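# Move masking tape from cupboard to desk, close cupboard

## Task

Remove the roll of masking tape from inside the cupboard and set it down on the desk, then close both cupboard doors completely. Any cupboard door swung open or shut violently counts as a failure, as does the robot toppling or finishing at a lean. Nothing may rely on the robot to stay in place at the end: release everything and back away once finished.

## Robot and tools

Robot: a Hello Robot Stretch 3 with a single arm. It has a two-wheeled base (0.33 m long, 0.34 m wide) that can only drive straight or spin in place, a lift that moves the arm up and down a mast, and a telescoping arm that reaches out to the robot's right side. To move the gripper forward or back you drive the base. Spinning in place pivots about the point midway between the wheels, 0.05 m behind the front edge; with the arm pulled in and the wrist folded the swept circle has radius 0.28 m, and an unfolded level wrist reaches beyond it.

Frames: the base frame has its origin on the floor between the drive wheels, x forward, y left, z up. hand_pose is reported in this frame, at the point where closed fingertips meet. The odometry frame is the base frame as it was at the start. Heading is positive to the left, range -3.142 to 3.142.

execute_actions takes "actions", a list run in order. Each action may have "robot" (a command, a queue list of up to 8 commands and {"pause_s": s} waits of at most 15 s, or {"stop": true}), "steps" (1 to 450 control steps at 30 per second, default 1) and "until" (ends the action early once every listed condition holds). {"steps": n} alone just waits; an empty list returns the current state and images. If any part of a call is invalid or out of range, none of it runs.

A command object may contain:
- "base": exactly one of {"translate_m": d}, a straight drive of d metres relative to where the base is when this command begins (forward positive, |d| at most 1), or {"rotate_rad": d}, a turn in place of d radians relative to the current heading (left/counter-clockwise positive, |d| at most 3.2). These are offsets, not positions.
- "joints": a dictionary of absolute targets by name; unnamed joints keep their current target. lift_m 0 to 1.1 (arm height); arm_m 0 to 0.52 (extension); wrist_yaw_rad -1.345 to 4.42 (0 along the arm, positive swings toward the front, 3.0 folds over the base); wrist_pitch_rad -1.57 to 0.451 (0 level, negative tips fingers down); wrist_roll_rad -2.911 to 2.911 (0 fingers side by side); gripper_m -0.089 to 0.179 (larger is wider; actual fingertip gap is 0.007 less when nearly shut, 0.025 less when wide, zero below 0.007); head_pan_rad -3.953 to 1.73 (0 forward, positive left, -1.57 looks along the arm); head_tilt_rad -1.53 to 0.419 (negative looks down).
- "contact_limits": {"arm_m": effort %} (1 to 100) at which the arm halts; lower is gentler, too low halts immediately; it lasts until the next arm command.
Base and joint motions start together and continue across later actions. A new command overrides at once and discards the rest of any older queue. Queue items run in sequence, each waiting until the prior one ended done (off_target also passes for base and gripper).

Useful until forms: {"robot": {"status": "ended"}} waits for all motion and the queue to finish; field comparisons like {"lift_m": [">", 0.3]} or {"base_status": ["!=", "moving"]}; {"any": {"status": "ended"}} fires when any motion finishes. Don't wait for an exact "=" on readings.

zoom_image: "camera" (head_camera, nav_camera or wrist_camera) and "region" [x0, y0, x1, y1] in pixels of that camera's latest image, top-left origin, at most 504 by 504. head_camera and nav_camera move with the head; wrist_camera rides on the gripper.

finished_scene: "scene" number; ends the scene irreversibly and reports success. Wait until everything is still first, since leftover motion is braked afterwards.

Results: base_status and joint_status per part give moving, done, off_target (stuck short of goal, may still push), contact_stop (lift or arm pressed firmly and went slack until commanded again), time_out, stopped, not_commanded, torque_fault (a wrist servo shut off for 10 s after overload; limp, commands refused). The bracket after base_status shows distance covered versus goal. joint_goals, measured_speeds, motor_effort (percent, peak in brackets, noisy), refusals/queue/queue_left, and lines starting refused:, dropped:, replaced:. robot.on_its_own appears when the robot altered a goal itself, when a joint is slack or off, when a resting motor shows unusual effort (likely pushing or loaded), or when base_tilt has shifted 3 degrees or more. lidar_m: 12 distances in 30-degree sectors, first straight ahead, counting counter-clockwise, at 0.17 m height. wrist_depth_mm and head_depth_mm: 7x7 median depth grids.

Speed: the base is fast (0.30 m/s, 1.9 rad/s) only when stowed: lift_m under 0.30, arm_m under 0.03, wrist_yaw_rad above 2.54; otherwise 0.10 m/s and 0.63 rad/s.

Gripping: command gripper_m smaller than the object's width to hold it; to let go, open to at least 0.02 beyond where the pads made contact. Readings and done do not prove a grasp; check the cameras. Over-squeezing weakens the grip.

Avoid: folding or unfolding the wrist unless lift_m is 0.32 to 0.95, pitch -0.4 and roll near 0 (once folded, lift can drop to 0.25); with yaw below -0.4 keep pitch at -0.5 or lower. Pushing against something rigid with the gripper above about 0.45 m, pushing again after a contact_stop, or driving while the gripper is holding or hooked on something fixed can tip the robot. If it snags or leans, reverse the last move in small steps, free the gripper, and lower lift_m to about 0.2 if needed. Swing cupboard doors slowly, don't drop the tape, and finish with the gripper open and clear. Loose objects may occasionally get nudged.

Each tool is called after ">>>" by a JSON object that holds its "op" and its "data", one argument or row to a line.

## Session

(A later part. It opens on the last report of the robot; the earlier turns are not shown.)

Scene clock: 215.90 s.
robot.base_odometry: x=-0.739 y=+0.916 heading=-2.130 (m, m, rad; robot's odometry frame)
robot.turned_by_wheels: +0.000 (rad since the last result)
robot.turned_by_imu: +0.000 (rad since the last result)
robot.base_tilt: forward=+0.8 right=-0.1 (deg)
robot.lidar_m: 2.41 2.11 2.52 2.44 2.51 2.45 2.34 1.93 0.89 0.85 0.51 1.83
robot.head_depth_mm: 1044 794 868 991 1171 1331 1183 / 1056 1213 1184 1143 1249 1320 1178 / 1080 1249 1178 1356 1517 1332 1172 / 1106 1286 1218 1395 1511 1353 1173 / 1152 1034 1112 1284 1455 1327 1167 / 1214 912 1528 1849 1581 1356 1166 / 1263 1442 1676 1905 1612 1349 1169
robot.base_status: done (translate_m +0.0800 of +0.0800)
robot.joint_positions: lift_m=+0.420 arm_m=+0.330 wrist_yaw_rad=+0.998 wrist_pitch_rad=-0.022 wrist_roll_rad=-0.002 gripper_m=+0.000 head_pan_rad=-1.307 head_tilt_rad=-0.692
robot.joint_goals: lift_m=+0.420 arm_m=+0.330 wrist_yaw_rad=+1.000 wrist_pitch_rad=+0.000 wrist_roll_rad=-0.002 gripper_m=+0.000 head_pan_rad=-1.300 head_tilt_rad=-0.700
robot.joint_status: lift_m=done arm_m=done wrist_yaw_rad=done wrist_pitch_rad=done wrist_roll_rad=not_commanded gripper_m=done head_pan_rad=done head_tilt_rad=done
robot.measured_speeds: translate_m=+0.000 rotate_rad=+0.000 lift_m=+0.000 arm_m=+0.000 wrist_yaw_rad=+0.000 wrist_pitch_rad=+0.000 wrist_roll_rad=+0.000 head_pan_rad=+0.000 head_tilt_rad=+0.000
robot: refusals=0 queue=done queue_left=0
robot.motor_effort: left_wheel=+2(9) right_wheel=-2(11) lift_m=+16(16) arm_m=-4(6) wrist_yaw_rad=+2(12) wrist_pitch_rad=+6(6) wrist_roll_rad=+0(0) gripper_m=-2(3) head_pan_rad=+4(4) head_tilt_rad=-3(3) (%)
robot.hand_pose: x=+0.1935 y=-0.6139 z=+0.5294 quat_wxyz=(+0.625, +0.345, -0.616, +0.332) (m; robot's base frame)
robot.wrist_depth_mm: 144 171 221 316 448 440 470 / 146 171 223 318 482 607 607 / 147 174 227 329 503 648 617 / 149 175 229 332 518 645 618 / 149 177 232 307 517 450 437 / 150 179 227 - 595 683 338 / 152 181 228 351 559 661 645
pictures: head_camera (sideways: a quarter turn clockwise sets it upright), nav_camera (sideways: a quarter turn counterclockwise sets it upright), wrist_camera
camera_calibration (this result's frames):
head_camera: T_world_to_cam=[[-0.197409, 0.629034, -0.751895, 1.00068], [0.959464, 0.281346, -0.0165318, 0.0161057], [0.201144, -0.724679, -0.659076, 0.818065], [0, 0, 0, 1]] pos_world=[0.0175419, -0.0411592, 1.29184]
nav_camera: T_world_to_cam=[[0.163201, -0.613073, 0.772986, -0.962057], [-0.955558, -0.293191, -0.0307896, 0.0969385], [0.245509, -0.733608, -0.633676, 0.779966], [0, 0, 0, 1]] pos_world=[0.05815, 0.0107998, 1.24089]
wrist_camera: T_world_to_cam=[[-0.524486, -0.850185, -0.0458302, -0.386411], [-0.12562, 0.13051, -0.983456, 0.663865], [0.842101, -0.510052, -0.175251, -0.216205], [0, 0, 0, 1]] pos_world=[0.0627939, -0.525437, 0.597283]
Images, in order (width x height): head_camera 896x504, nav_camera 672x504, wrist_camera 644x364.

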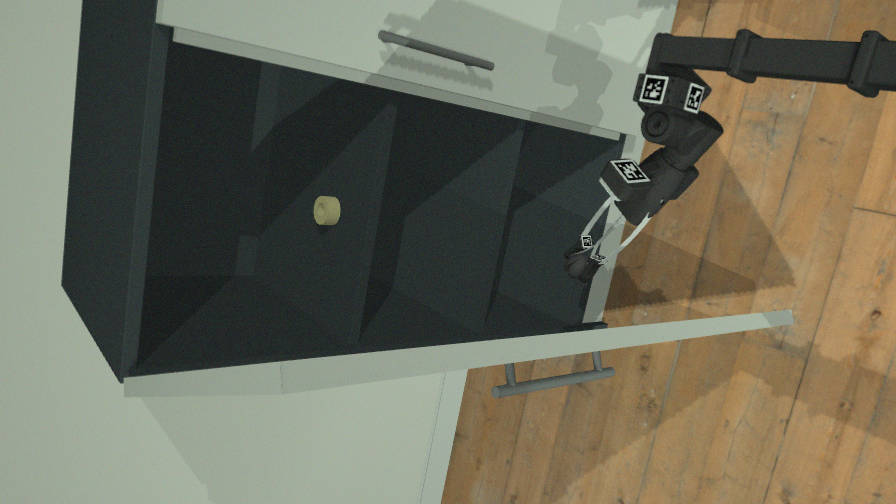

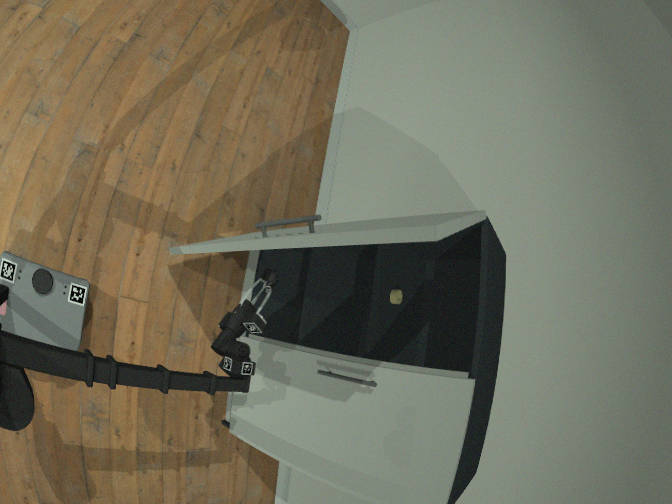

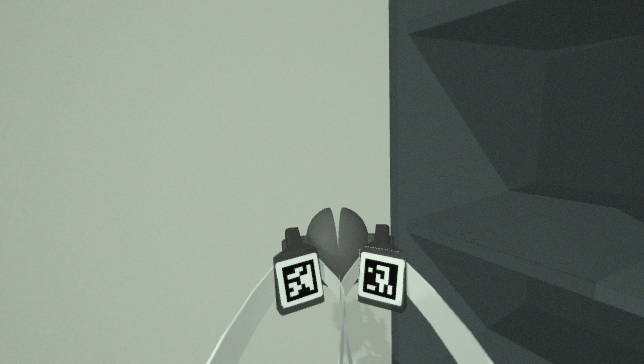

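>>> {"op": "execute_actions", "data": {
  "actions": []
}}

Scene clock: 217.87 s.
robot.base_odometry: x=-0.739 y=+0.916 heading=-2.130 (m, m, rad; robot's odometry frame)
robot.turned_by_wheels: +0.000 (rad since the last result)
robot.turned_by_imu: +0.000 (rad since the last result)
robot.base_tilt: forward=+0.8 right=+0.0 (deg)
robot.lidar_m: 2.41 2.11 2.52 2.44 2.51 2.45 2.34 1.92 0.89 0.85 0.51 1.83
robot.head_depth_mm: 1050 794 870 984 1174 1346 1185 / 1053 1215 1173 1143 1251 1309 1181 / 1078 1261 1174 1356 1519 1343 1176 / 1110 1287 1219 1403 1511 1361 1171 / 1153 1031 1115 1285 1471 1329 1172 / 1227 916 1552 1848 1566 1358 1166 / 1270 1449 1678 1920 1613 1353 1165
robot.base_status: done (translate_m +0.0800 of +0.0800)
robot.joint_positions: lift_m=+0.420 arm_m=+0.330 wrist_yaw_rad=+0.998 wrist_pitch_rad=-0.022 wrist_roll_rad=-0.002 gripper_m=+0.000 head_pan_rad=-1.307 head_tilt_rad=-0.692
robot.joint_goals: lift_m=+0.420 arm_m=+0.330 wrist_yaw_rad=+1.000 wrist_pitch_rad=+0.000 wrist_roll_rad=-0.002 gripper_m=+0.000 head_pan_rad=-1.300 head_tilt_rad=-0.700
robot.joint_status: lift_m=done arm_m=done wrist_yaw_rad=done wrist_pitch_rad=done wrist_roll_rad=not_commanded gripper_m=done head_pan_rad=done head_tilt_rad=done
robot.measured_speeds: translate_m=+0.000 rotate_rad=+0.000 lift_m=+0.000 arm_m=+0.000 wrist_yaw_rad=+0.000 wrist_pitch_rad=+0.000 wrist_roll_rad=+0.000 head_pan_rad=+0.000 head_tilt_rad=+0.000
robot: refusals=0 queue=done queue_left=0
robot.motor_effort: left_wheel=+2(2) right_wheel=-2(1) lift_m=+17(17) arm_m=-4(4) wrist_yaw_rad=+2(1) wrist_pitch_rad=+6(6) wrist_roll_rad=+0(0) gripper_m=-2(3) head_pan_rad=+4(5) head_tilt_rad=-3(2) (%)
robot.hand_pose: x=+0.1935 y=-0.6139 z=+0.5294 quat_wxyz=(+0.625, +0.345, -0.616, +0.332) (m; robot's base frame)
robot.wrist_depth_mm: 144 170 222 314 457 441 470 / 146 172 224 320 484 617 619 / 146 174 227 325 500 636 631 / 148 175 230 330 517 653 626 / 150 177 233 307 516 449 431 / 151 179 227 - 593 688 336 / 152 182 228 350 559 692 647
pictures: head_camera (sideways: a quarter turn clockwise sets it upright), nav_camera (sideways: a quarter turn counterclockwise sets it upright), wrist_camera
camera_calibration (this result's frames):
head_camera: T_world_to_cam=[[-0.197409, 0.629034, -0.751895, 1.00068], [0.959464, 0.281347, -0.0165318, 0.0161057], [0.201144, -0.724679, -0.659076, 0.818065], [0, 0, 0, 1]] pos_world=[0.0175419, -0.0411592, 1.29184]
nav_camera: T_world_to_cam=[[0.163201, -0.613073, 0.772986, -0.962057], [-0.955558, -0.293192, -0.0307896, 0.0969385], [0.245509, -0.733608, -0.633676, 0.779966], [0, 0, 0, 1]] pos_world=[0.05815, 0.0107998, 1.24089]
wrist_camera: T_world_to_cam=[[-0.524486, -0.850185, -0.0458302, -0.386411], [-0.12562, 0.13051, -0.983456, 0.663865], [0.842101, -0.510052, -0.175251, -0.216205], [0, 0, 0, 1]] pos_world=[0.0627938, -0.525438, 0.597283]
Images, in order (width x height): head_camera 896x504, nav_camera 672x504, wrist_camera 644x364.

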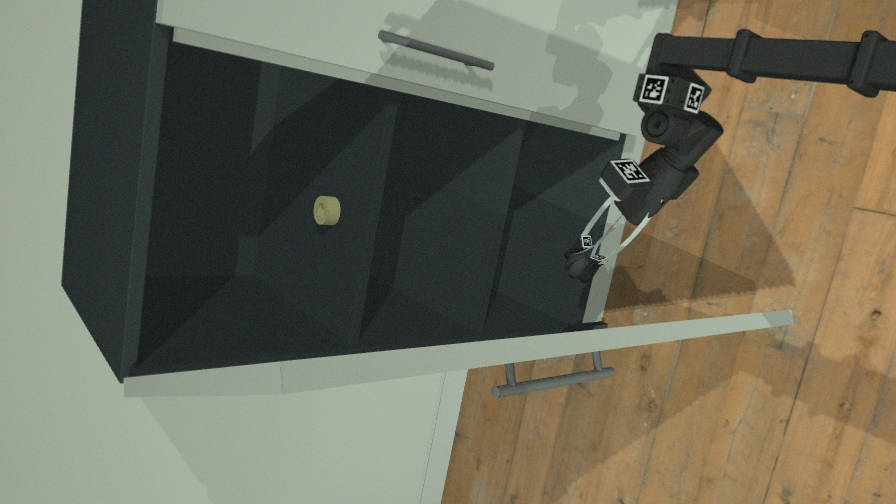

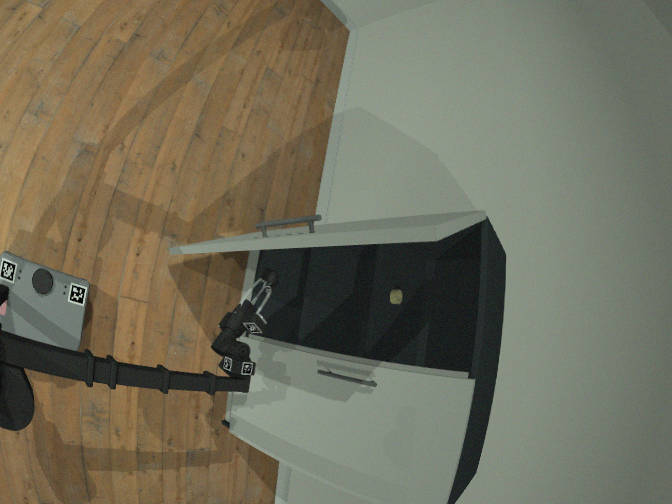

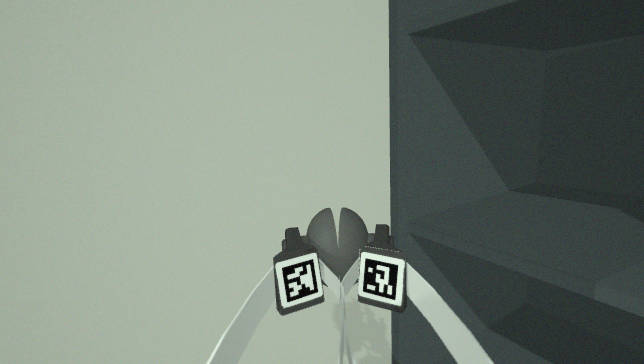

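>>> {"op": "execute_actions", "data": {
  "actions": [
    {"robot":[{"joints":{"wrist_yaw_rad":0.3}},{"joints":{"arm_m":0.0,"wrist_yaw_rad":0.0,"lift_m":0.71,"wrist_pitch_rad":-0.25,"head_pan_rad":-1.57},"base":{"rotate_rad":-1.4}},{"base":{"translate_m":0.17}},{"base":{"rotate_rad":1.64}},{"joints":{"gripper_m":0.09,"arm_m":0.3}}],"steps":450,"until":{"robot":{"status":"ended"}}}
  ]
}}

Scene clock: 270.77 s.
robot.base_odometry: x=-0.896 y=+0.980 heading=-1.890 (m, m, rad; robot's odometry frame)
robot.turned_by_wheels: +0.240 (rad since the last result)
robot.turned_by_imu: +0.244 (rad since the last result)
robot.base_tilt: forward=+0.9 right=+0.0 (deg)
robot.lidar_m: 2.20 2.16 2.61 2.60 2.82 2.37 2.37 0.82 0.69 0.82 0.35 2.14
robot.head_depth_mm: 925 698 712 784 920 1120 - / 944 743 1129 938 - 1280 1159 / 953 794 1166 959 1388 1305 1176 / 968 788 1165 995 1375 1326 1177 / 998 916 1074 1168 1302 1332 1143 / 1053 772 849 750 557 649 1141 / 1084 1187 485 392 1570 1324 1168
robot.base_status: done (rotate_rad +1.6399 of +1.6400)
robot.joint_positions: lift_m=+0.710 arm_m=+0.300 wrist_yaw_rad=+0.000 wrist_pitch_rad=-0.265 wrist_roll_rad=-0.002 gripper_m=+0.090 head_pan_rad=-1.563 head_tilt_rad=-0.692
robot.joint_goals: lift_m=+0.710 arm_m=+0.300 wrist_yaw_rad=+0.000 wrist_pitch_rad=-0.250 wrist_roll_rad=-0.002 gripper_m=+0.090 head_pan_rad=-1.570 head_tilt_rad=-0.700
robot.joint_status: lift_m=done arm_m=done wrist_yaw_rad=done wrist_pitch_rad=done wrist_roll_rad=not_commanded gripper_m=done head_pan_rad=done head_tilt_rad=done
robot.measured_speeds: translate_m=+0.000 rotate_rad=+0.000 lift_m=+0.000 arm_m=+0.000 wrist_yaw_rad=+0.000 wrist_pitch_rad=+0.000 wrist_roll_rad=+0.000 head_pan_rad=+0.000 head_tilt_rad=+0.000
robot: refusals=0 queue=done queue_left=0
robot.motor_effort: left_wheel=-2(11) right_wheel=+1(7) lift_m=+26(29) arm_m=+4(2) wrist_yaw_rad=+0(5) wrist_pitch_rad=+4(4) wrist_roll_rad=+0(0) gripper_m=+0(80) head_pan_rad=-4(31) head_tilt_rad=-2(4) (%)
robot.hand_pose: x=-0.0214 y=-0.6855 z=+0.7580 quat_wxyz=(+0.702, +0.094, -0.700, -0.094) (m; robot's base frame)
robot.wrist_depth_mm: 267 348 520 551 524 496 468 / 268 346 538 594 553 520 495 / 269 350 471 494 473 452 431 / 275 328 341 321 322 310 298 / 289 292 271 252 244 235 230 / 281 362 - 611 579 216 209 / 273 350 506 519 507 497 486
pictures: head_camera (sideways: a quarter turn clockwise sets it upright), nav_camera (sideways: a quarter turn counterclockwise sets it upright), wrist_camera
camera_calibration (this result's frames):
head_camera: T_world_to_cam=[[-0.0315457, 0.658528, -0.751895, 0.99967], [0.999443, 0.0290009, -0.0165318, 0.0158618], [0.0109189, -0.751997, -0.659076, 0.819225], [0, 0, 0, 1]] pos_world=[0.0067372, -0.0427152, 1.29184]
nav_camera: T_world_to_cam=[[0.00249944, -0.634418, 0.772986, -0.961077], [-0.998666, -0.0414491, -0.0307896, 0.0972015], [0.0515731, -0.771878, -0.633676, 0.781149], [0, 0, 0, 1]] pos_world=[0.0591877, -0.00274396, 1.24089]
wrist_camera: T_world_to_cam=[[-0.998751, -0.00847118, -0.0492481, 0.0199821], [0.0415057, 0.408198, -0.911949, 1.01084], [0.0278283, -0.912854, -0.407337, -0.149334], [0, 0, 0, 1]] pos_world=[-0.0178426, -0.548772, 0.861985]
Images, in order (width x height): head_camera 896x504, nav_camera 672x504, wrist_camera 644x364.

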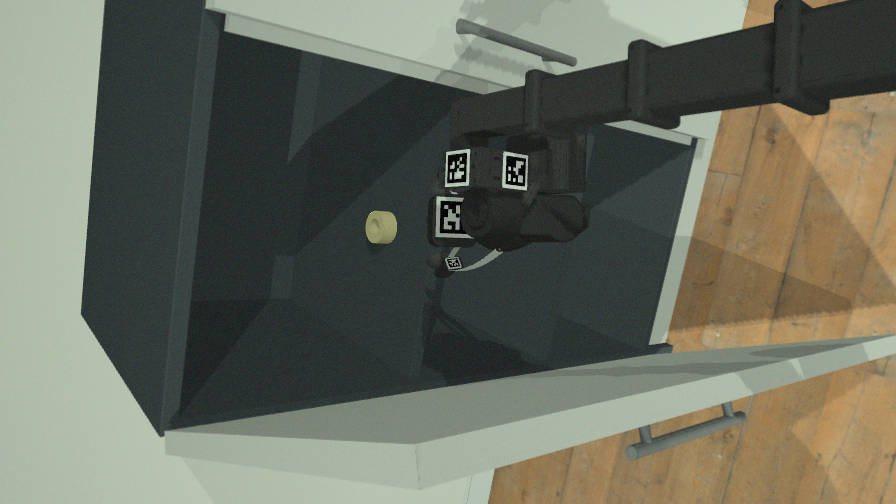

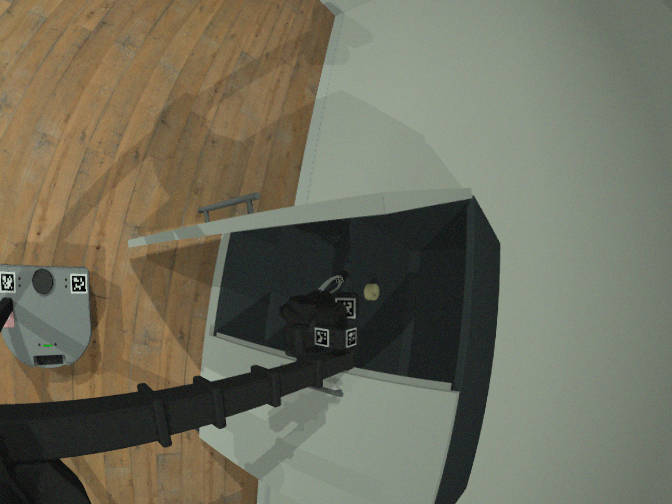

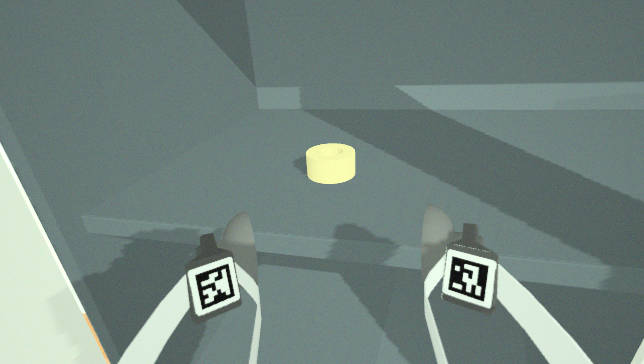

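>>> {"op": "execute_actions", "data": {
  "actions": [
    {"robot":{"joints":{"arm_m":0.45}},"steps":450,"until":{"robot":{"status":"ended"}}}
  ]
}}

Scene clock: 286.07 s.
robot.base_odometry: x=-0.896 y=+0.980 heading=-1.890 (m, m, rad; robot's odometry frame)
robot.turned_by_wheels: +0.000 (rad since the last result)
robot.turned_by_imu: +0.001 (rad since the last result)
robot.base_tilt: forward=+0.8 right=+0.0 (deg)
robot.lidar_m: 2.21 2.17 2.61 2.60 2.82 2.37 2.37 0.82 0.69 0.82 0.35 2.13
robot.head_depth_mm: 924 698 711 786 929 1091 - / 941 743 1134 937 - 1259 1178 / 953 795 1173 1251 1203 1305 1176 / 971 787 1191 1228 1351 1319 1171 / 1004 921 1074 1166 1313 1326 1153 / 1047 771 842 752 556 650 1144 / 1086 1196 483 393 1564 1324 1165
robot.base_status: done (rotate_rad +1.6399 of +1.6400)
robot.joint_positions: lift_m=+0.710 arm_m=+0.450 wrist_yaw_rad=+0.000 wrist_pitch_rad=-0.265 wrist_roll_rad=-0.002 gripper_m=+0.090 head_pan_rad=-1.563 head_tilt_rad=-0.692
robot.joint_goals: lift_m=+0.710 arm_m=+0.450 wrist_yaw_rad=+0.000 wrist_pitch_rad=-0.250 wrist_roll_rad=-0.002 gripper_m=+0.090 head_pan_rad=-1.570 head_tilt_rad=-0.700
robot.joint_status: lift_m=done arm_m=done wrist_yaw_rad=done wrist_pitch_rad=done wrist_roll_rad=not_commanded gripper_m=done head_pan_rad=done head_tilt_rad=done
robot.measured_speeds: translate_m=+0.000 rotate_rad=+0.000 lift_m=+0.000 arm_m=+0.000 wrist_yaw_rad=+0.000 wrist_pitch_rad=+0.000 wrist_roll_rad=+0.000 head_pan_rad=+0.000 head_tilt_rad=+0.000
robot: refusals=0 queue=done queue_left=0
robot.motor_effort: left_wheel=-1(2) right_wheel=+0(1) lift_m=+27(27) arm_m=+4(2) wrist_yaw_rad=+0(1) wrist_pitch_rad=+4(4) wrist_roll_rad=+0(0) gripper_m=+0(1) head_pan_rad=-4(4) head_tilt_rad=-2(2) (%)
robot.hand_pose: x=-0.0214 y=-0.8355 z=+0.7580 quat_wxyz=(+0.702, +0.094, -0.700, -0.094) (m; robot's base frame)
robot.wrist_depth_mm: 236 306 431 412 399 371 355 / 237 310 461 449 419 395 376 / 238 310 444 463 435 408 390 / 242 306 342 328 318 310 300 / 240 261 264 213 243 238 230 / 210 207 - 186 193 196 186 / 173 171 168 165 162 159 158
pictures: head_camera (sideways: a quarter turn clockwise sets it upright), nav_camera (sideways: a quarter turn counterclockwise sets it upright), wrist_camera
camera_calibration (this result's frames):
head_camera: T_world_to_cam=[[-0.0315456, 0.658528, -0.751895, 0.999669], [0.999443, 0.0290008, -0.0165318, 0.0158618], [0.0109189, -0.751997, -0.659076, 0.819225], [0, 0, 0, 1]] pos_world=[0.0067372, -0.0427152, 1.29184]
nav_camera: T_world_to_cam=[[0.00249937, -0.634418, 0.772986, -0.961076], [-0.998666, -0.041449, -0.0307896, 0.0972015], [0.051573, -0.771878, -0.633676, 0.781149], [0, 0, 0, 1]] pos_world=[0.0591877, -0.00274395, 1.24089]
wrist_camera: T_world_to_cam=[[-0.998751, -0.00847009, -0.049248, 0.018712], [0.0415057, 0.408212, -0.911943, 1.07207], [0.0278279, -0.912848, -0.40735, -0.286246], [0, 0, 0, 1]] pos_world=[-0.0178427, -0.698771, 0.861984]
Images, in order (width x height): head_camera 896x504, nav_camera 672x504, wrist_camera 644x364.

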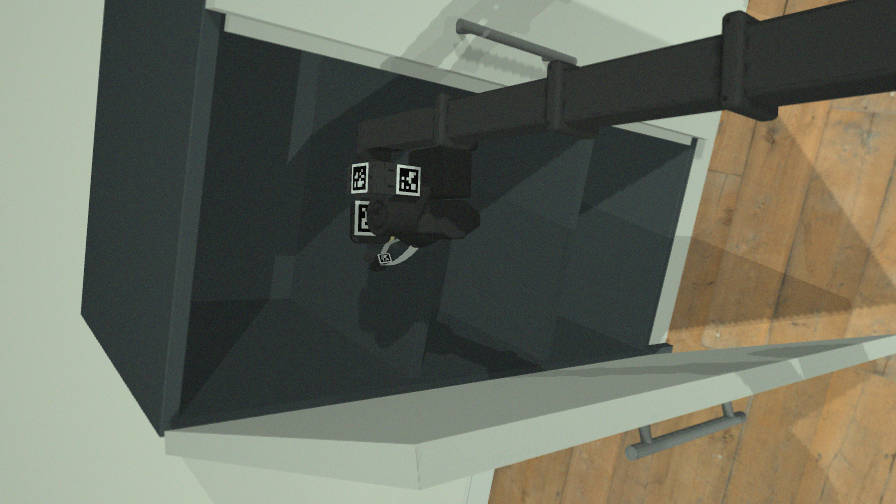

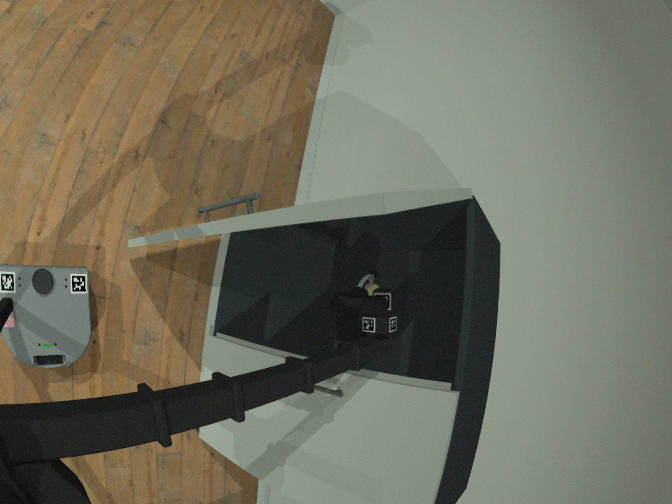

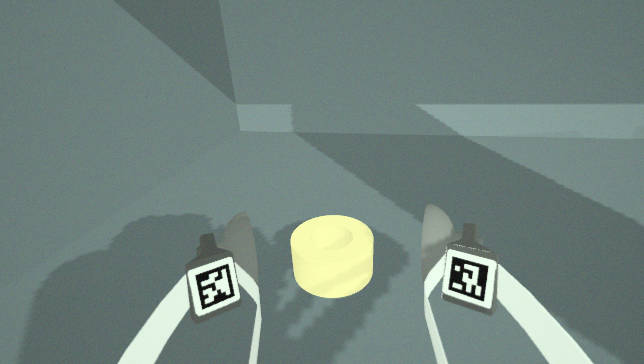

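>>> {"op": "execute_actions", "data": {
  "actions": [
    {"robot":[{"joints":{"arm_m":0.482,"lift_m":0.692}}],"steps":450,"until":{"robot":{"status":"ended"}}}
  ]
}}

Scene clock: 294.63 s.
robot.base_odometry: x=-0.896 y=+0.980 heading=-1.890 (m, m, rad; robot's odometry frame)
robot.turned_by_wheels: +0.000 (rad since the last result)
robot.turned_by_imu: +0.001 (rad since the last result)
robot.base_tilt: forward=+0.8 right=+0.0 (deg)
robot.lidar_m: 2.20 2.16 2.61 2.60 2.83 2.38 2.37 0.82 0.69 0.82 0.35 2.14
robot.head_depth_mm: 927 696 713 780 926 1099 - / 940 742 1139 906 - 1282 1157 / 947 798 1179 1273 1201 1307 1178 / 972 785 1183 1231 1344 1325 1172 / 998 919 1073 1167 1312 1329 1146 / 1056 770 842 752 555 650 1145 / 1092 1195 484 392 1562 1322 1166
robot.base_status: done (rotate_rad +1.6399 of +1.6400)
robot.joint_positions: lift_m=+0.692 arm_m=+0.482 wrist_yaw_rad=+0.000 wrist_pitch_rad=-0.265 wrist_roll_rad=-0.002 gripper_m=+0.090 head_pan_rad=-1.563 head_tilt_rad=-0.692
robot.joint_goals: lift_m=+0.692 arm_m=+0.482 wrist_yaw_rad=+0.000 wrist_pitch_rad=-0.250 wrist_roll_rad=-0.002 gripper_m=+0.090 head_pan_rad=-1.570 head_tilt_rad=-0.700
robot.joint_status: lift_m=done arm_m=done wrist_yaw_rad=done wrist_pitch_rad=done wrist_roll_rad=not_commanded gripper_m=done head_pan_rad=done head_tilt_rad=done
robot.measured_speeds: translate_m=+0.000 rotate_rad=+0.000 lift_m=+0.000 arm_m=+0.000 wrist_yaw_rad=+0.000 wrist_pitch_rad=+0.000 wrist_roll_rad=+0.000 head_pan_rad=+0.000 head_tilt_rad=+0.000
robot: refusals=0 queue=done queue_left=0
robot.motor_effort: left_wheel=-2(2) right_wheel=+1(1) lift_m=+17(26) arm_m=+4(2) wrist_yaw_rad=+0(0) wrist_pitch_rad=+4(4) wrist_roll_rad=+0(0) gripper_m=+0(1) head_pan_rad=-4(4) head_tilt_rad=-3(3) (%)
robot.hand_pose: x=-0.0214 y=-0.8675 z=+0.7406 quat_wxyz=(+0.702, +0.094, -0.700, -0.094) (m; robot's base frame)
robot.wrist_depth_mm: 230 293 401 392 366 348 329 / 232 299 427 414 392 364 349 / 232 302 404 426 404 380 357 / 235 285 296 287 277 269 262 / 222 226 230 178 211 208 201 / 184 181 - 148 163 172 163 / 151 150 147 144 142 139 137
pictures: head_camera (sideways: a quarter turn clockwise sets it upright), nav_camera (sideways: a quarter turn counterclockwise sets it upright), wrist_camera
camera_calibration (this result's frames):
head_camera: T_world_to_cam=[[-0.0315454, 0.658528, -0.751895, 0.99967], [0.999443, 0.0290005, -0.0165318, 0.0158618], [0.0109187, -0.751997, -0.659076, 0.819225], [0, 0, 0, 1]] pos_world=[0.00673719, -0.0427152, 1.29184]
nav_camera: T_world_to_cam=[[0.00249922, -0.634418, 0.772986, -0.961077], [-0.998666, -0.0414487, -0.0307896, 0.0972015], [0.0515728, -0.771878, -0.633676, 0.781149], [0, 0, 0, 1]] pos_world=[0.0591877, -0.00274397, 1.24089]
wrist_camera: T_world_to_cam=[[-0.998751, -0.00846494, -0.0492489, 0.0175861], [0.0415057, 0.408307, -0.9119, 1.06925], [0.0278279, -0.912805, -0.407446, -0.322459], [0, 0, 0, 1]] pos_world=[-0.0178427, -0.730777, 0.844536]
Images, in order (width x height): head_camera 896x504, nav_camera 672x504, wrist_camera 644x364.

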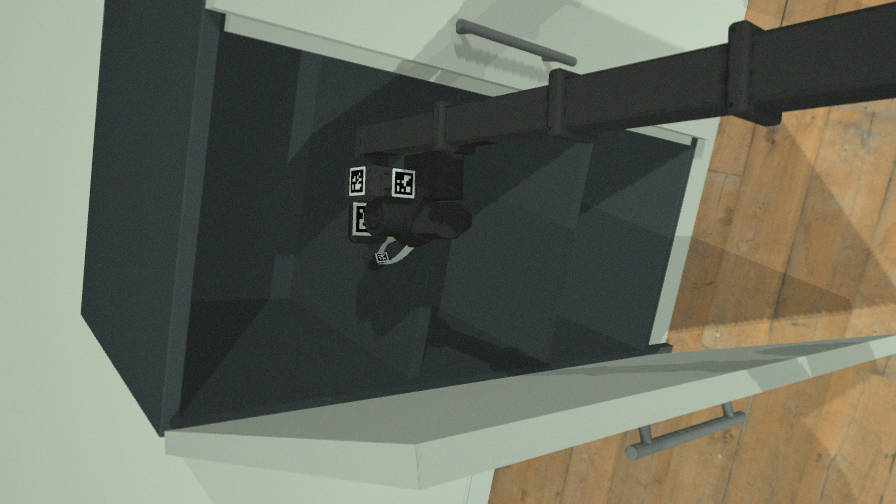

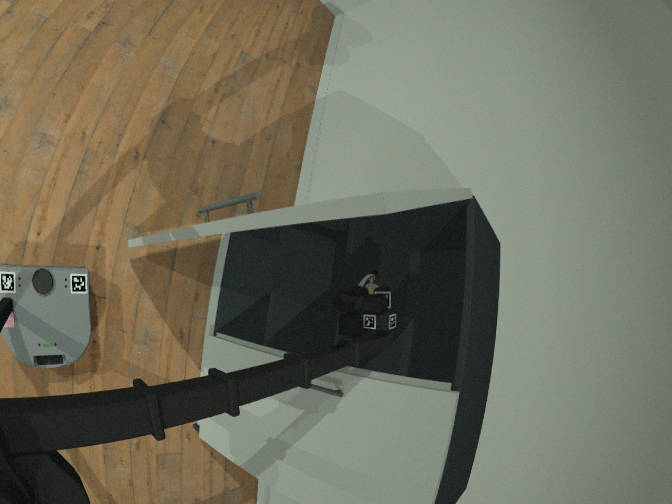

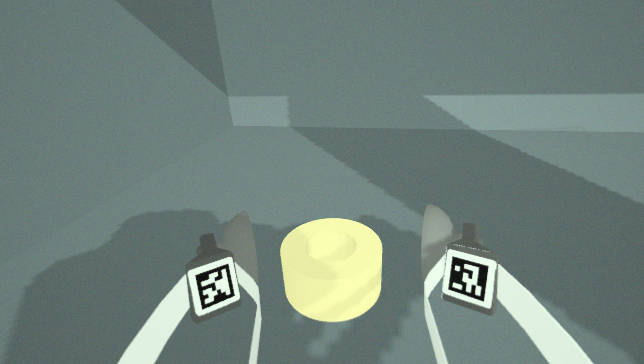

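>>> {"op": "execute_actions", "data": {
  "actions": [
    {"robot":[{"joints":{"lift_m":0.686}},{"joints":{"gripper_m":0.0}}],"steps":450,"until":{"robot":{"status":"ended"}}}
  ]
}}

Scene clock: 301.33 s.
robot.base_odometry: x=-0.896 y=+0.980 heading=-1.890 (m, m, rad; robot's odometry frame)
robot.turned_by_wheels: +0.000 (rad since the last result)
robot.turned_by_imu: +0.001 (rad since the last result)
robot.base_tilt: forward=+0.8 right=+0.0 (deg)
robot.lidar_m: 2.20 2.16 2.61 2.60 2.82 2.37 2.37 0.82 0.69 0.82 0.35 2.14
robot.head_depth_mm: 921 695 710 784 924 1116 1205 / 941 743 1139 909 - 1296 1153 / 947 796 1179 1232 1193 1305 1174 / 976 786 1171 1236 1361 1319 1182 / 1006 924 1073 1163 1299 1328 1147 / 1051 773 843 749 557 649 1148 / 1085 1189 486 391 1561 1325 1160
robot.base_status: done (rotate_rad +1.6399 of +1.6400)
robot.joint_positions: lift_m=+0.686 arm_m=+0.482 wrist_yaw_rad=-0.002 wrist_pitch_rad=-0.250 wrist_roll_rad=-0.002 gripper_m=+0.001 head_pan_rad=-1.563 head_tilt_rad=-0.692
robot.joint_goals: lift_m=+0.686 arm_m=+0.482 wrist_yaw_rad=+0.000 wrist_pitch_rad=-0.250 wrist_roll_rad=-0.002 gripper_m=+0.000 head_pan_rad=-1.570 head_tilt_rad=-0.700
robot.joint_status: lift_m=done arm_m=done wrist_yaw_rad=done wrist_pitch_rad=done wrist_roll_rad=not_commanded gripper_m=done head_pan_rad=done head_tilt_rad=done
robot.measured_speeds: translate_m=+0.000 rotate_rad=+0.000 lift_m=+0.000 arm_m=+0.000 wrist_yaw_rad=+0.000 wrist_pitch_rad=+0.000 wrist_roll_rad=+0.000 head_pan_rad=+0.000 head_tilt_rad=+0.000
robot: refusals=0 queue=done queue_left=0
robot.motor_effort: left_wheel=-3(4) right_wheel=+2(2) lift_m=+15(16) arm_m=+4(4) wrist_yaw_rad=+2(2) wrist_pitch_rad=+0(4) wrist_roll_rad=+0(0) gripper_m=-30(96) head_pan_rad=-4(4) head_tilt_rad=-3(3) (%)
robot.hand_pose: x=-0.0219 y=-0.8689 z=+0.7383 quat_wxyz=(+0.702, +0.088, -0.701, -0.089) (m; robot's base frame)
robot.wrist_depth_mm: 230 295 401 391 365 343 328 / 232 299 426 415 387 365 346 / 235 304 419 424 398 377 357 / 236 289 299 287 280 269 263 / 221 226 227 176 217 203 199 / 182 178 182 144 152 164 160 / 148 147 143 141 139 137 135
pictures: head_camera (sideways: a quarter turn clockwise sets it upright), nav_camera (sideways: a quarter turn counterclockwise sets it upright), wrist_camera
camera_calibration (this result's frames):
head_camera: T_world_to_cam=[[-0.0315457, 0.658528, -0.751895, 0.999669], [0.999443, 0.0290009, -0.0165318, 0.0158618], [0.0109189, -0.751997, -0.659076, 0.819225], [0, 0, 0, 1]] pos_world=[0.0067372, -0.0427152, 1.29184]
nav_camera: T_world_to_cam=[[0.00249945, -0.634418, 0.772986, -0.961076], [-0.998666, -0.0414491, -0.0307896, 0.0972015], [0.0515731, -0.771878, -0.633676, 0.781149], [0, 0, 0, 1]] pos_world=[0.0591877, -0.00274394, 1.24089]
wrist_camera: T_world_to_cam=[[-0.998769, -0.00693331, -0.0491162, 0.0181442], [0.0424056, 0.394357, -0.917978, 1.06017], [0.025734, -0.918931, -0.393578, -0.34024], [0, 0, 0, 1]] pos_world=[-0.0180796, -0.730617, 0.840193]
Images, in order (width x height): head_camera 896x504, nav_camera 672x504, wrist_camera 644x364.

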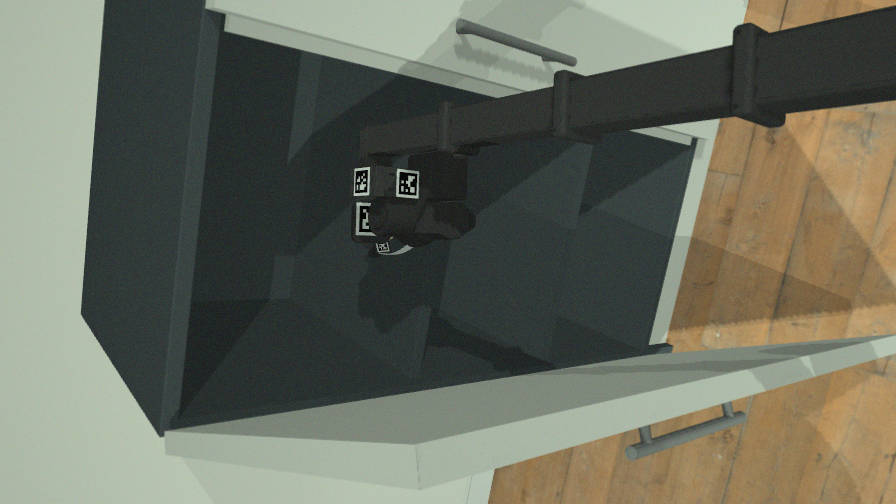

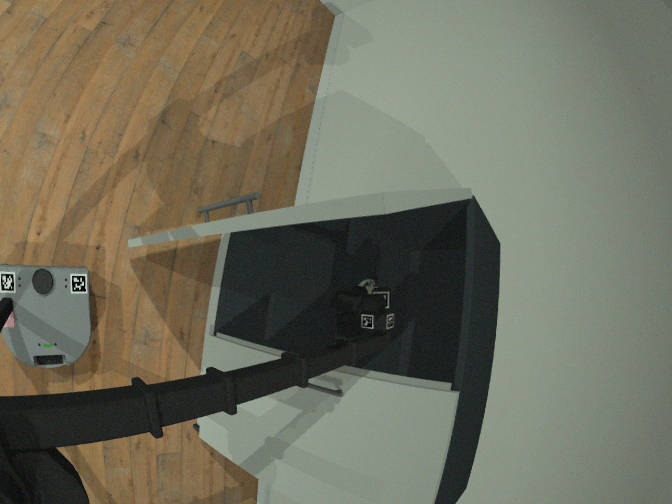

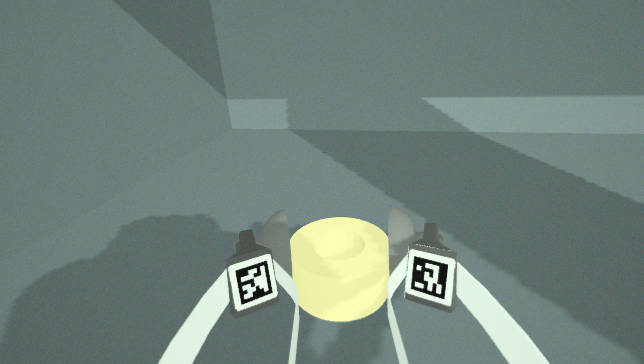

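>>> {"op": "execute_actions", "data": {
  "actions": [
    {"robot":[{"joints":{"gripper_m":0.012}},{"joints":{"lift_m":0.72}},{"joints":{"arm_m":0.0,"head_pan_rad":-1.2,"head_tilt_rad":-1.0}}],"steps":450,"until":{"robot":{"status":"ended"}}}
  ]
}}

Scene clock: 311.43 s.
robot.base_odometry: x=-0.896 y=+0.980 heading=-1.890 (m, m, rad; robot's odometry frame)
robot.turned_by_wheels: +0.000 (rad since the last result)
robot.turned_by_imu: +0.001 (rad since the last result)
robot.base_tilt: forward=+0.8 right=+0.0 (deg)
robot.lidar_m: 2.20 2.16 2.60 2.60 2.82 2.38 2.37 0.82 0.69 0.82 0.35 2.14
robot.head_depth_mm: 1015 913 1154 1094 1313 - - / 853 930 1185 1410 - - 1124 / 562 845 1128 1432 1358 1210 - / 1284 377 493 670 1307 1213 1135 / 1437 1738 1758 1542 1351 1212 1110 / 1557 1916 1766 1524 1357 1204 1107 / 1723 2013 1754 1529 1361 1205 1109
robot.base_status: done (rotate_rad +1.6399 of +1.6400)
robot.joint_positions: lift_m=+0.720 arm_m=+0.000 wrist_yaw_rad=-0.001 wrist_pitch_rad=-0.267 wrist_roll_rad=-0.002 gripper_m=+0.013 head_pan_rad=-1.207 head_tilt_rad=-0.988
robot.joint_goals: lift_m=+0.720 arm_m=+0.000 wrist_yaw_rad=+0.000 wrist_pitch_rad=-0.250 wrist_roll_rad=-0.002 gripper_m=+0.012 head_pan_rad=-1.200 head_tilt_rad=-1.000
robot.joint_status: lift_m=done arm_m=done wrist_yaw_rad=done wrist_pitch_rad=done wrist_roll_rad=not_commanded gripper_m=done head_pan_rad=done head_tilt_rad=done
robot.measured_speeds: translate_m=+0.000 rotate_rad=+0.000 lift_m=+0.000 arm_m=+0.000 wrist_yaw_rad=+0.000 wrist_pitch_rad=+0.000 wrist_roll_rad=+0.000 head_pan_rad=+0.000 head_tilt_rad=+0.000
robot: refusals=0 queue=done queue_left=0
robot.motor_effort: left_wheel=-2(4) right_wheel=+1(1) lift_m=+26(29) arm_m=-4(2) wrist_yaw_rad=+1(1) wrist_pitch_rad=+5(5) wrist_roll_rad=+0(0) gripper_m=-17(24) head_pan_rad=+4(35) head_tilt_rad=-5(23) (%)
robot.hand_pose: x=-0.0217 y=-0.3861 z=+0.7675 quat_wxyz=(+0.702, +0.094, -0.700, -0.095) (m; robot's base frame)
robot.wrist_depth_mm: 214 374 646 829 787 372 346 / 207 350 659 883 824 392 367 / 198 326 581 593 571 410 389 / 199 310 688 992 931 438 416 / 191 296 654 176 791 477 442 / 184 278 516 144 154 514 471 / 178 260 782 859 846 558 524
pictures: head_camera (sideways: a quarter turn clockwise sets it upright), nav_camera (sideways: a quarter turn counterclockwise sets it upright), wrist_camera
camera_calibration (this result's frames):
head_camera: T_world_to_cam=[[-0.327064, 0.783938, -0.527703, 0.709352], [0.925132, 0.379525, -0.00957652, 0.00725502], [0.192769, -0.491327, -0.849375, 1.06557], [0, 0, 0, 1]] pos_world=[0.0198823, -0.0352965, 1.27947]
nav_camera: T_world_to_cam=[[0.29399, -0.778196, 0.55496, -0.678752], [-0.925154, -0.37755, -0.0393211, 0.107847], [0.240125, -0.501863, -0.830947, 1.03654], [0, 0, 0, 1]] pos_world=[0.0504221, 0.0327173, 1.24223]
wrist_camera: T_world_to_cam=[[-0.998761, -0.00695988, -0.049266, 0.0232436], [0.0420802, 0.410182, -0.911032, 0.897337], [0.0265487, -0.911977, -0.409381, 0.129708], [0, 0, 0, 1]] pos_world=[-0.0179889, -0.249619, 0.871748]
Images, in order (width x height): head_camera 896x504, nav_camera 672x504, wrist_camera 644x364.

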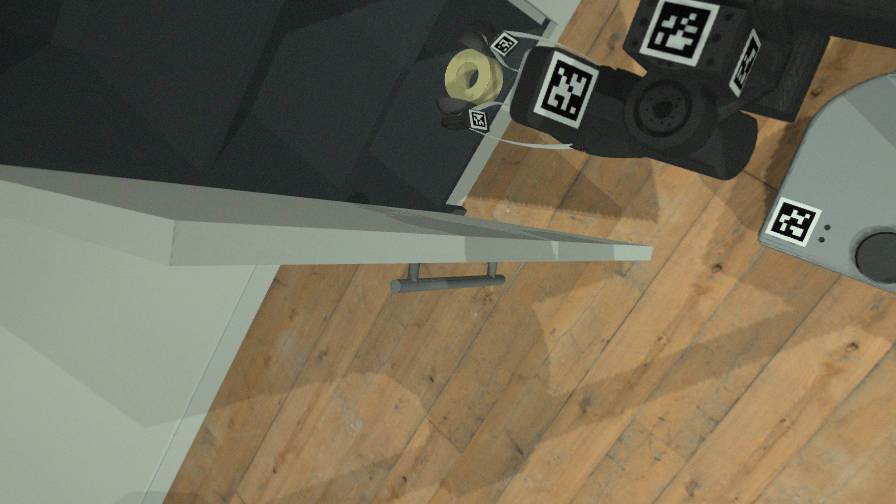

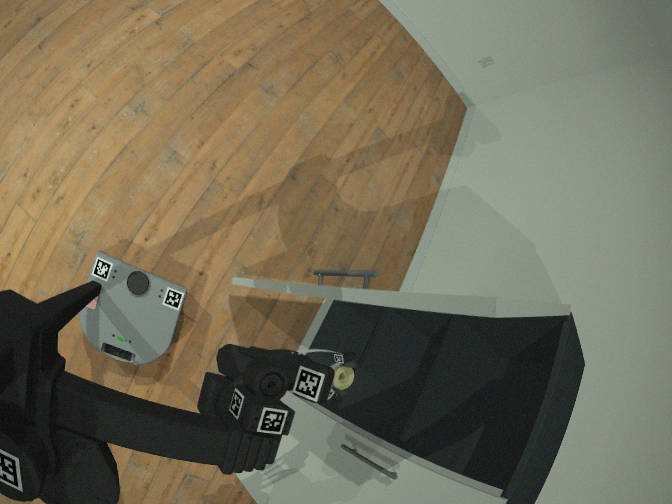

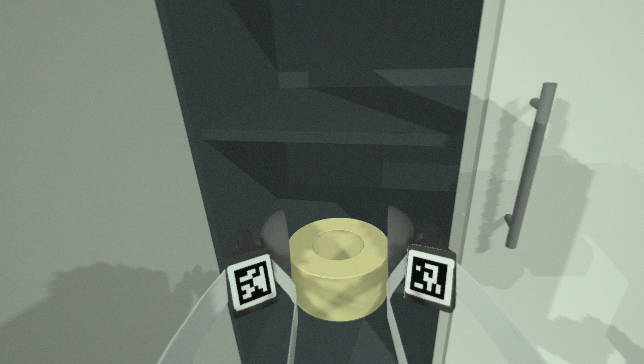

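>>> {"op": "execute_actions", "data": {
  "actions": [
    {"robot":[{"joints":{"wrist_pitch_rad":-1.0,"lift_m":0.74},"base":{"rotate_rad":-0.24}},{"joints":{"wrist_yaw_rad":2.0,"head_pan_rad":-1.7,"head_tilt_rad":-1.0}},{"base":{"translate_m":0.42}},{"joints":{"arm_m":0.15}}],"steps":450,"until":{"robot":{"status":"ended"}}}
  ]
}}

Scene clock: 373.80 s.
robot.base_odometry: x=-1.119 y=+0.624 heading=-2.130 (m, m, rad; robot's odometry frame)
robot.turned_by_wheels: -0.240 (rad since the last result)
robot.turned_by_imu: -0.240 (rad since the last result)
robot.base_tilt: forward=+0.7 right=+0.0 (deg)
robot.lidar_m: 1.96 1.80 2.71 2.58 2.69 2.92 2.79 0.98 0.35 0.46 1.18 1.58
robot.head_depth_mm: 1048 388 439 513 1384 - - / 419 443 505 - - 1197 - / 449 520 593 795 992 1215 - / 527 628 758 - 1307 1225 - / 1011 1231 1516 1535 1301 1212 1101 / 1051 1250 1549 1527 1335 1212 1100 / 1031 1230 1523 1524 1347 1213 1110
robot.base_status: done (translate_m +0.4200 of +0.4200)
robot.joint_positions: lift_m=+0.740 arm_m=+0.150 wrist_yaw_rad=+1.998 wrist_pitch_rad=-1.005 wrist_roll_rad=-0.002 gripper_m=+0.013 head_pan_rad=-1.693 head_tilt_rad=-0.988
robot.joint_goals: lift_m=+0.740 arm_m=+0.150 wrist_yaw_rad=+2.000 wrist_pitch_rad=-1.000 wrist_roll_rad=-0.002 gripper_m=+0.012 head_pan_rad=-1.700 head_tilt_rad=-1.000
robot.joint_status: lift_m=done arm_m=done wrist_yaw_rad=done wrist_pitch_rad=done wrist_roll_rad=not_commanded gripper_m=done head_pan_rad=done head_tilt_rad=done
robot.measured_speeds: translate_m=+0.000 rotate_rad=+0.000 lift_m=+0.000 arm_m=+0.000 wrist_yaw_rad=+0.000 wrist_pitch_rad=+0.000 wrist_roll_rad=+0.000 head_pan_rad=+0.000 head_tilt_rad=+0.000
robot: refusals=0 queue=done queue_left=0
robot.motor_effort: left_wheel=+3(10) right_wheel=-2(6) lift_m=+26(26) arm_m=+4(11) wrist_yaw_rad=+1(5) wrist_pitch_rad=+1(8) wrist_roll_rad=+0(0) gripper_m=-19(18) head_pan_rad=-4(42) head_tilt_rad=-4(0) (%)
robot.hand_pose: x=+0.0851 y=-0.2463 z=+0.6491 quat_wxyz=(+0.622, +0.705, -0.048, +0.337) (m; robot's base frame)
robot.wrist_depth_mm: - - - - - - - / - - - - - - 984 / - 979 982 964 912 914 927 / 911 899 924 894 888 860 847 / 858 871 869 176 844 830 806 / 801 - - 144 154 774 767 / 775 - - 737 731 724 732
pictures: head_camera (sideways: a quarter turn clockwise sets it upright), nav_camera (sideways: a quarter turn counterclockwise sets it upright), wrist_camera
camera_calibration (this result's frames):
head_camera: T_world_to_cam=[[0.0771982, 0.84597, -0.527613, 0.706769], [0.995259, -0.0967925, -0.00957385, 0.00682377], [-0.0591682, -0.524373, -0.849431, 1.06718], [0, 0, 0, 1]] pos_world=[0.0017905, -0.0376436, 1.27946]
nav_camera: T_world_to_cam=[[-0.103756, -0.82544, 0.554872, -0.676212], [-0.994354, 0.0985538, -0.0393236, 0.108272], [-0.0222255, -0.55582, -0.831006, 1.03822], [0, 0, 0, 1]] pos_world=[0.0605748, 0.00821893, 1.24223]
wrist_camera: T_world_to_cam=[[0.388697, -0.920427, -0.0415744, -0.222952], [-0.851416, -0.341576, -0.398015, 0.28556], [0.352143, 0.190105, -0.916436, 0.778837], [0, 0, 0, 1]] pos_world=[0.0555292, -0.255731, 0.818142]
Images, in order (width x height): head_camera 896x504, nav_camera 672x504, wrist_camera 644x364.

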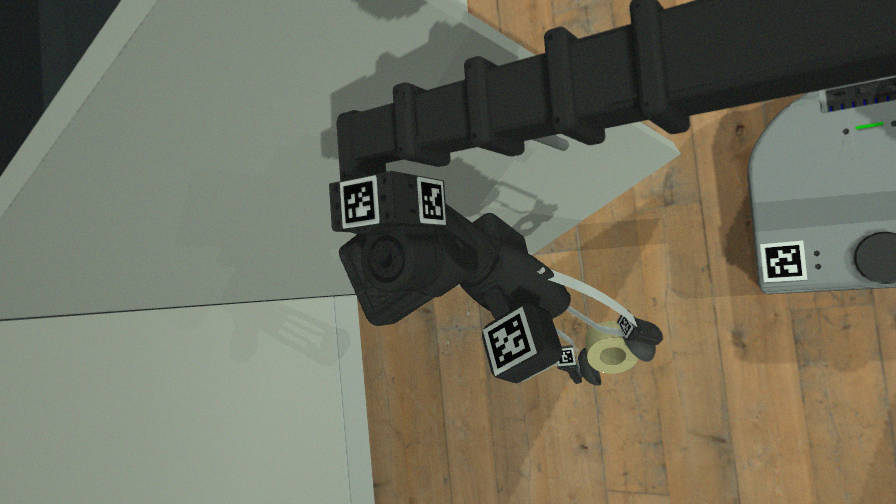

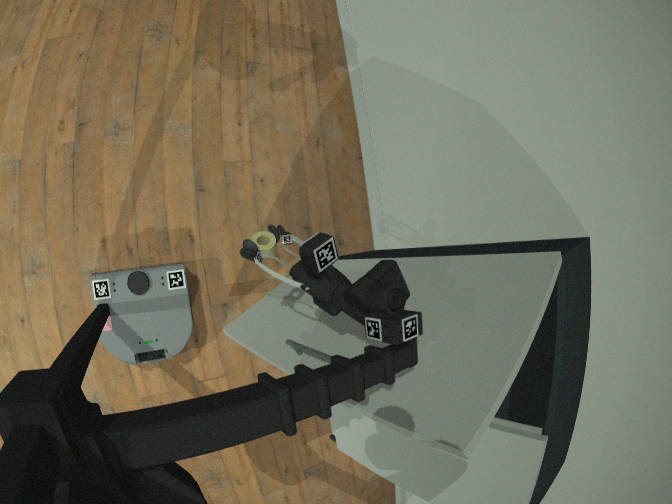

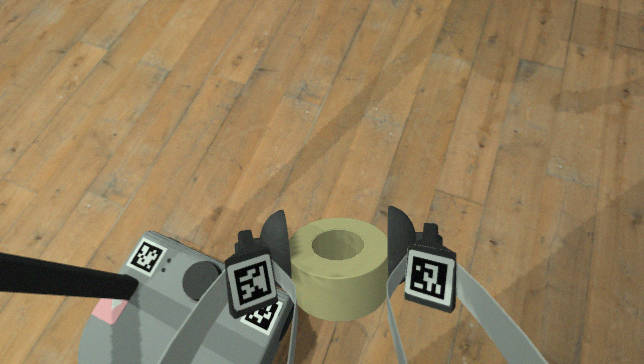

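>>> {"op": "execute_actions", "data": {
  "actions": [
    {"robot":[{"joints":{"arm_m":0.24,"head_tilt_rad":-0.75}},{"base":{"translate_m":-0.06}},{"base":{"translate_m":-0.06}}],"steps":450,"until":{"robot":{"status":"ended"}}},
    {"steps":15}
  ]
}}

Scene clock: 388.97 s.
robot.base_odometry: x=-1.055 y=+0.726 heading=-2.130 (m, m, rad; robot's odometry frame)
robot.turned_by_wheels: +0.000 (rad since the last result)
robot.turned_by_imu: +0.002 (rad since the last result)
robot.base_tilt: forward=+0.8 right=+0.0 (deg)
robot.lidar_m: 2.08 1.91 2.70 2.59 2.69 2.79 2.66 0.99 0.39 0.44 1.18 1.59
robot.head_depth_mm: 848 1123 418 464 1209 1357 - / 838 1136 437 491 538 - 1150 / 836 1106 477 530 685 830 1110 / 828 647 532 602 805 1025 1151 / 829 566 607 741 897 1239 1153 / 887 598 708 1436 1544 1283 1143 / 953 1082 1259 1501 1550 1310 1144
robot.base_status: done (translate_m -0.0600 of -0.0600)
robot.joint_positions: lift_m=+0.740 arm_m=+0.240 wrist_yaw_rad=+1.998 wrist_pitch_rad=-1.007 wrist_roll_rad=-0.002 gripper_m=+0.013 head_pan_rad=-1.693 head_tilt_rad=-0.754
robot.joint_goals: lift_m=+0.740 arm_m=+0.240 wrist_yaw_rad=+2.000 wrist_pitch_rad=-1.000 wrist_roll_rad=-0.002 gripper_m=+0.012 head_pan_rad=-1.700 head_tilt_rad=-0.750
robot.joint_status: lift_m=done arm_m=done wrist_yaw_rad=done wrist_pitch_rad=done wrist_roll_rad=not_commanded gripper_m=done head_pan_rad=done head_tilt_rad=done
robot.measured_speeds: translate_m=+0.000 rotate_rad=+0.000 lift_m=+0.000 arm_m=+0.000 wrist_yaw_rad=+0.000 wrist_pitch_rad=+0.000 wrist_roll_rad=+0.000 head_pan_rad=+0.000 head_tilt_rad=+0.000
robot: refusals=0 queue=done queue_left=0
robot.motor_effort: left_wheel=+3(9) right_wheel=-1(13) lift_m=+27(27) arm_m=+4(2) wrist_yaw_rad=+2(1) wrist_pitch_rad=+2(2) wrist_roll_rad=+0(0) gripper_m=-18(17) head_pan_rad=-4(4) head_tilt_rad=+1(16) (%)
robot.hand_pose: x=+0.0849 y=-0.3364 z=+0.6490 quat_wxyz=(+0.622, +0.705, -0.047, +0.337) (m; robot's base frame)
robot.wrist_depth_mm: - - - - - - - / - - - - 997 991 991 / 981 972 974 959 948 925 901 / 942 924 933 911 881 868 856 / 859 890 873 175 830 813 794 / 807 - - 145 154 767 748 / 777 - 736 741 736 725 721
pictures: head_camera (sideways: a quarter turn clockwise sets it upright), nav_camera (sideways: a quarter turn counterclockwise sets it upright), wrist_camera
camera_calibration (this result's frames):
head_camera: T_world_to_cam=[[0.0595314, 0.701824, -0.709859, 0.944329], [0.994897, -0.0997431, -0.0151784, 0.0141262], [-0.081456, -0.705333, -0.704181, 0.878455], [0, 0, 0, 1]] pos_world=[0.00128421, -0.0417399, 1.28915]
nav_camera: T_world_to_cam=[[-0.0853739, -0.675491, 0.732409, -0.907654], [-0.995381, 0.0902179, -0.0328208, 0.0998233], [-0.0439062, -0.731828, -0.680073, 0.842083], [0, 0, 0, 1]] pos_world=[0.0588449, -0.00585738, 1.24073]
wrist_camera: T_world_to_cam=[[0.388755, -0.920404, -0.0415432, -0.305809], [-0.851786, -0.341854, -0.396984, 0.253797], [0.351184, 0.189715, -0.916885, 0.796172], [0, 0, 0, 1]] pos_world=[0.0554632, -0.345752, 0.818047]
Images, in order (width x height): head_camera 896x504, nav_camera 672x504, wrist_camera 644x364.

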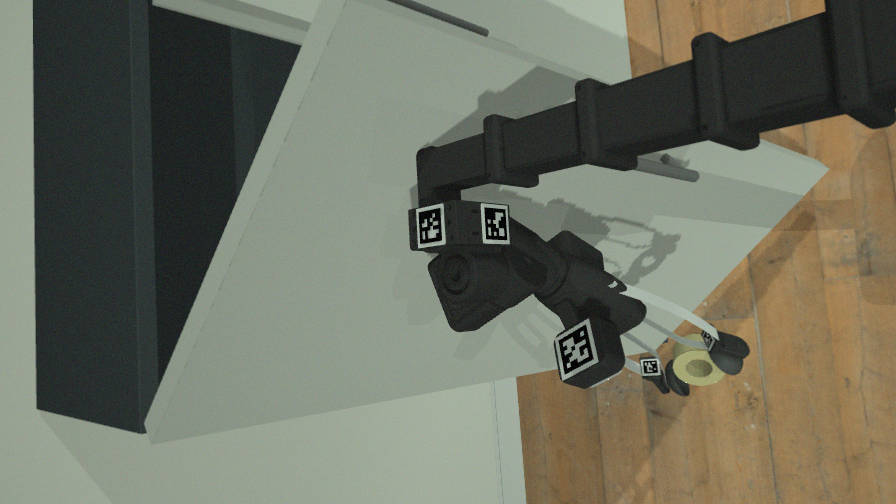

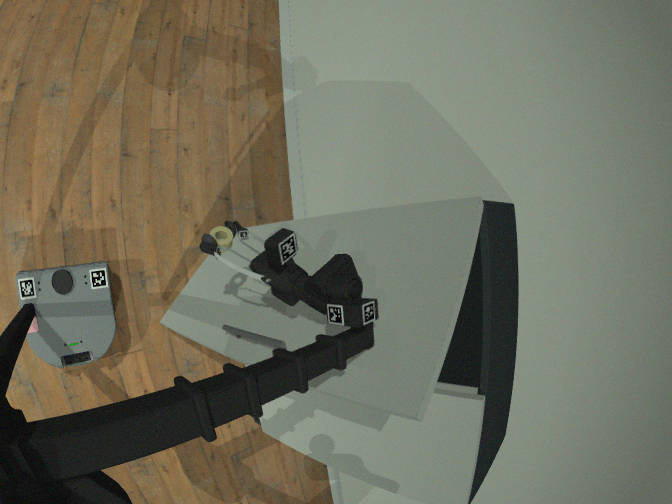

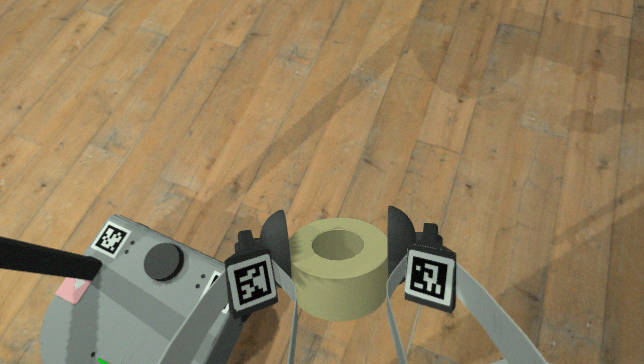

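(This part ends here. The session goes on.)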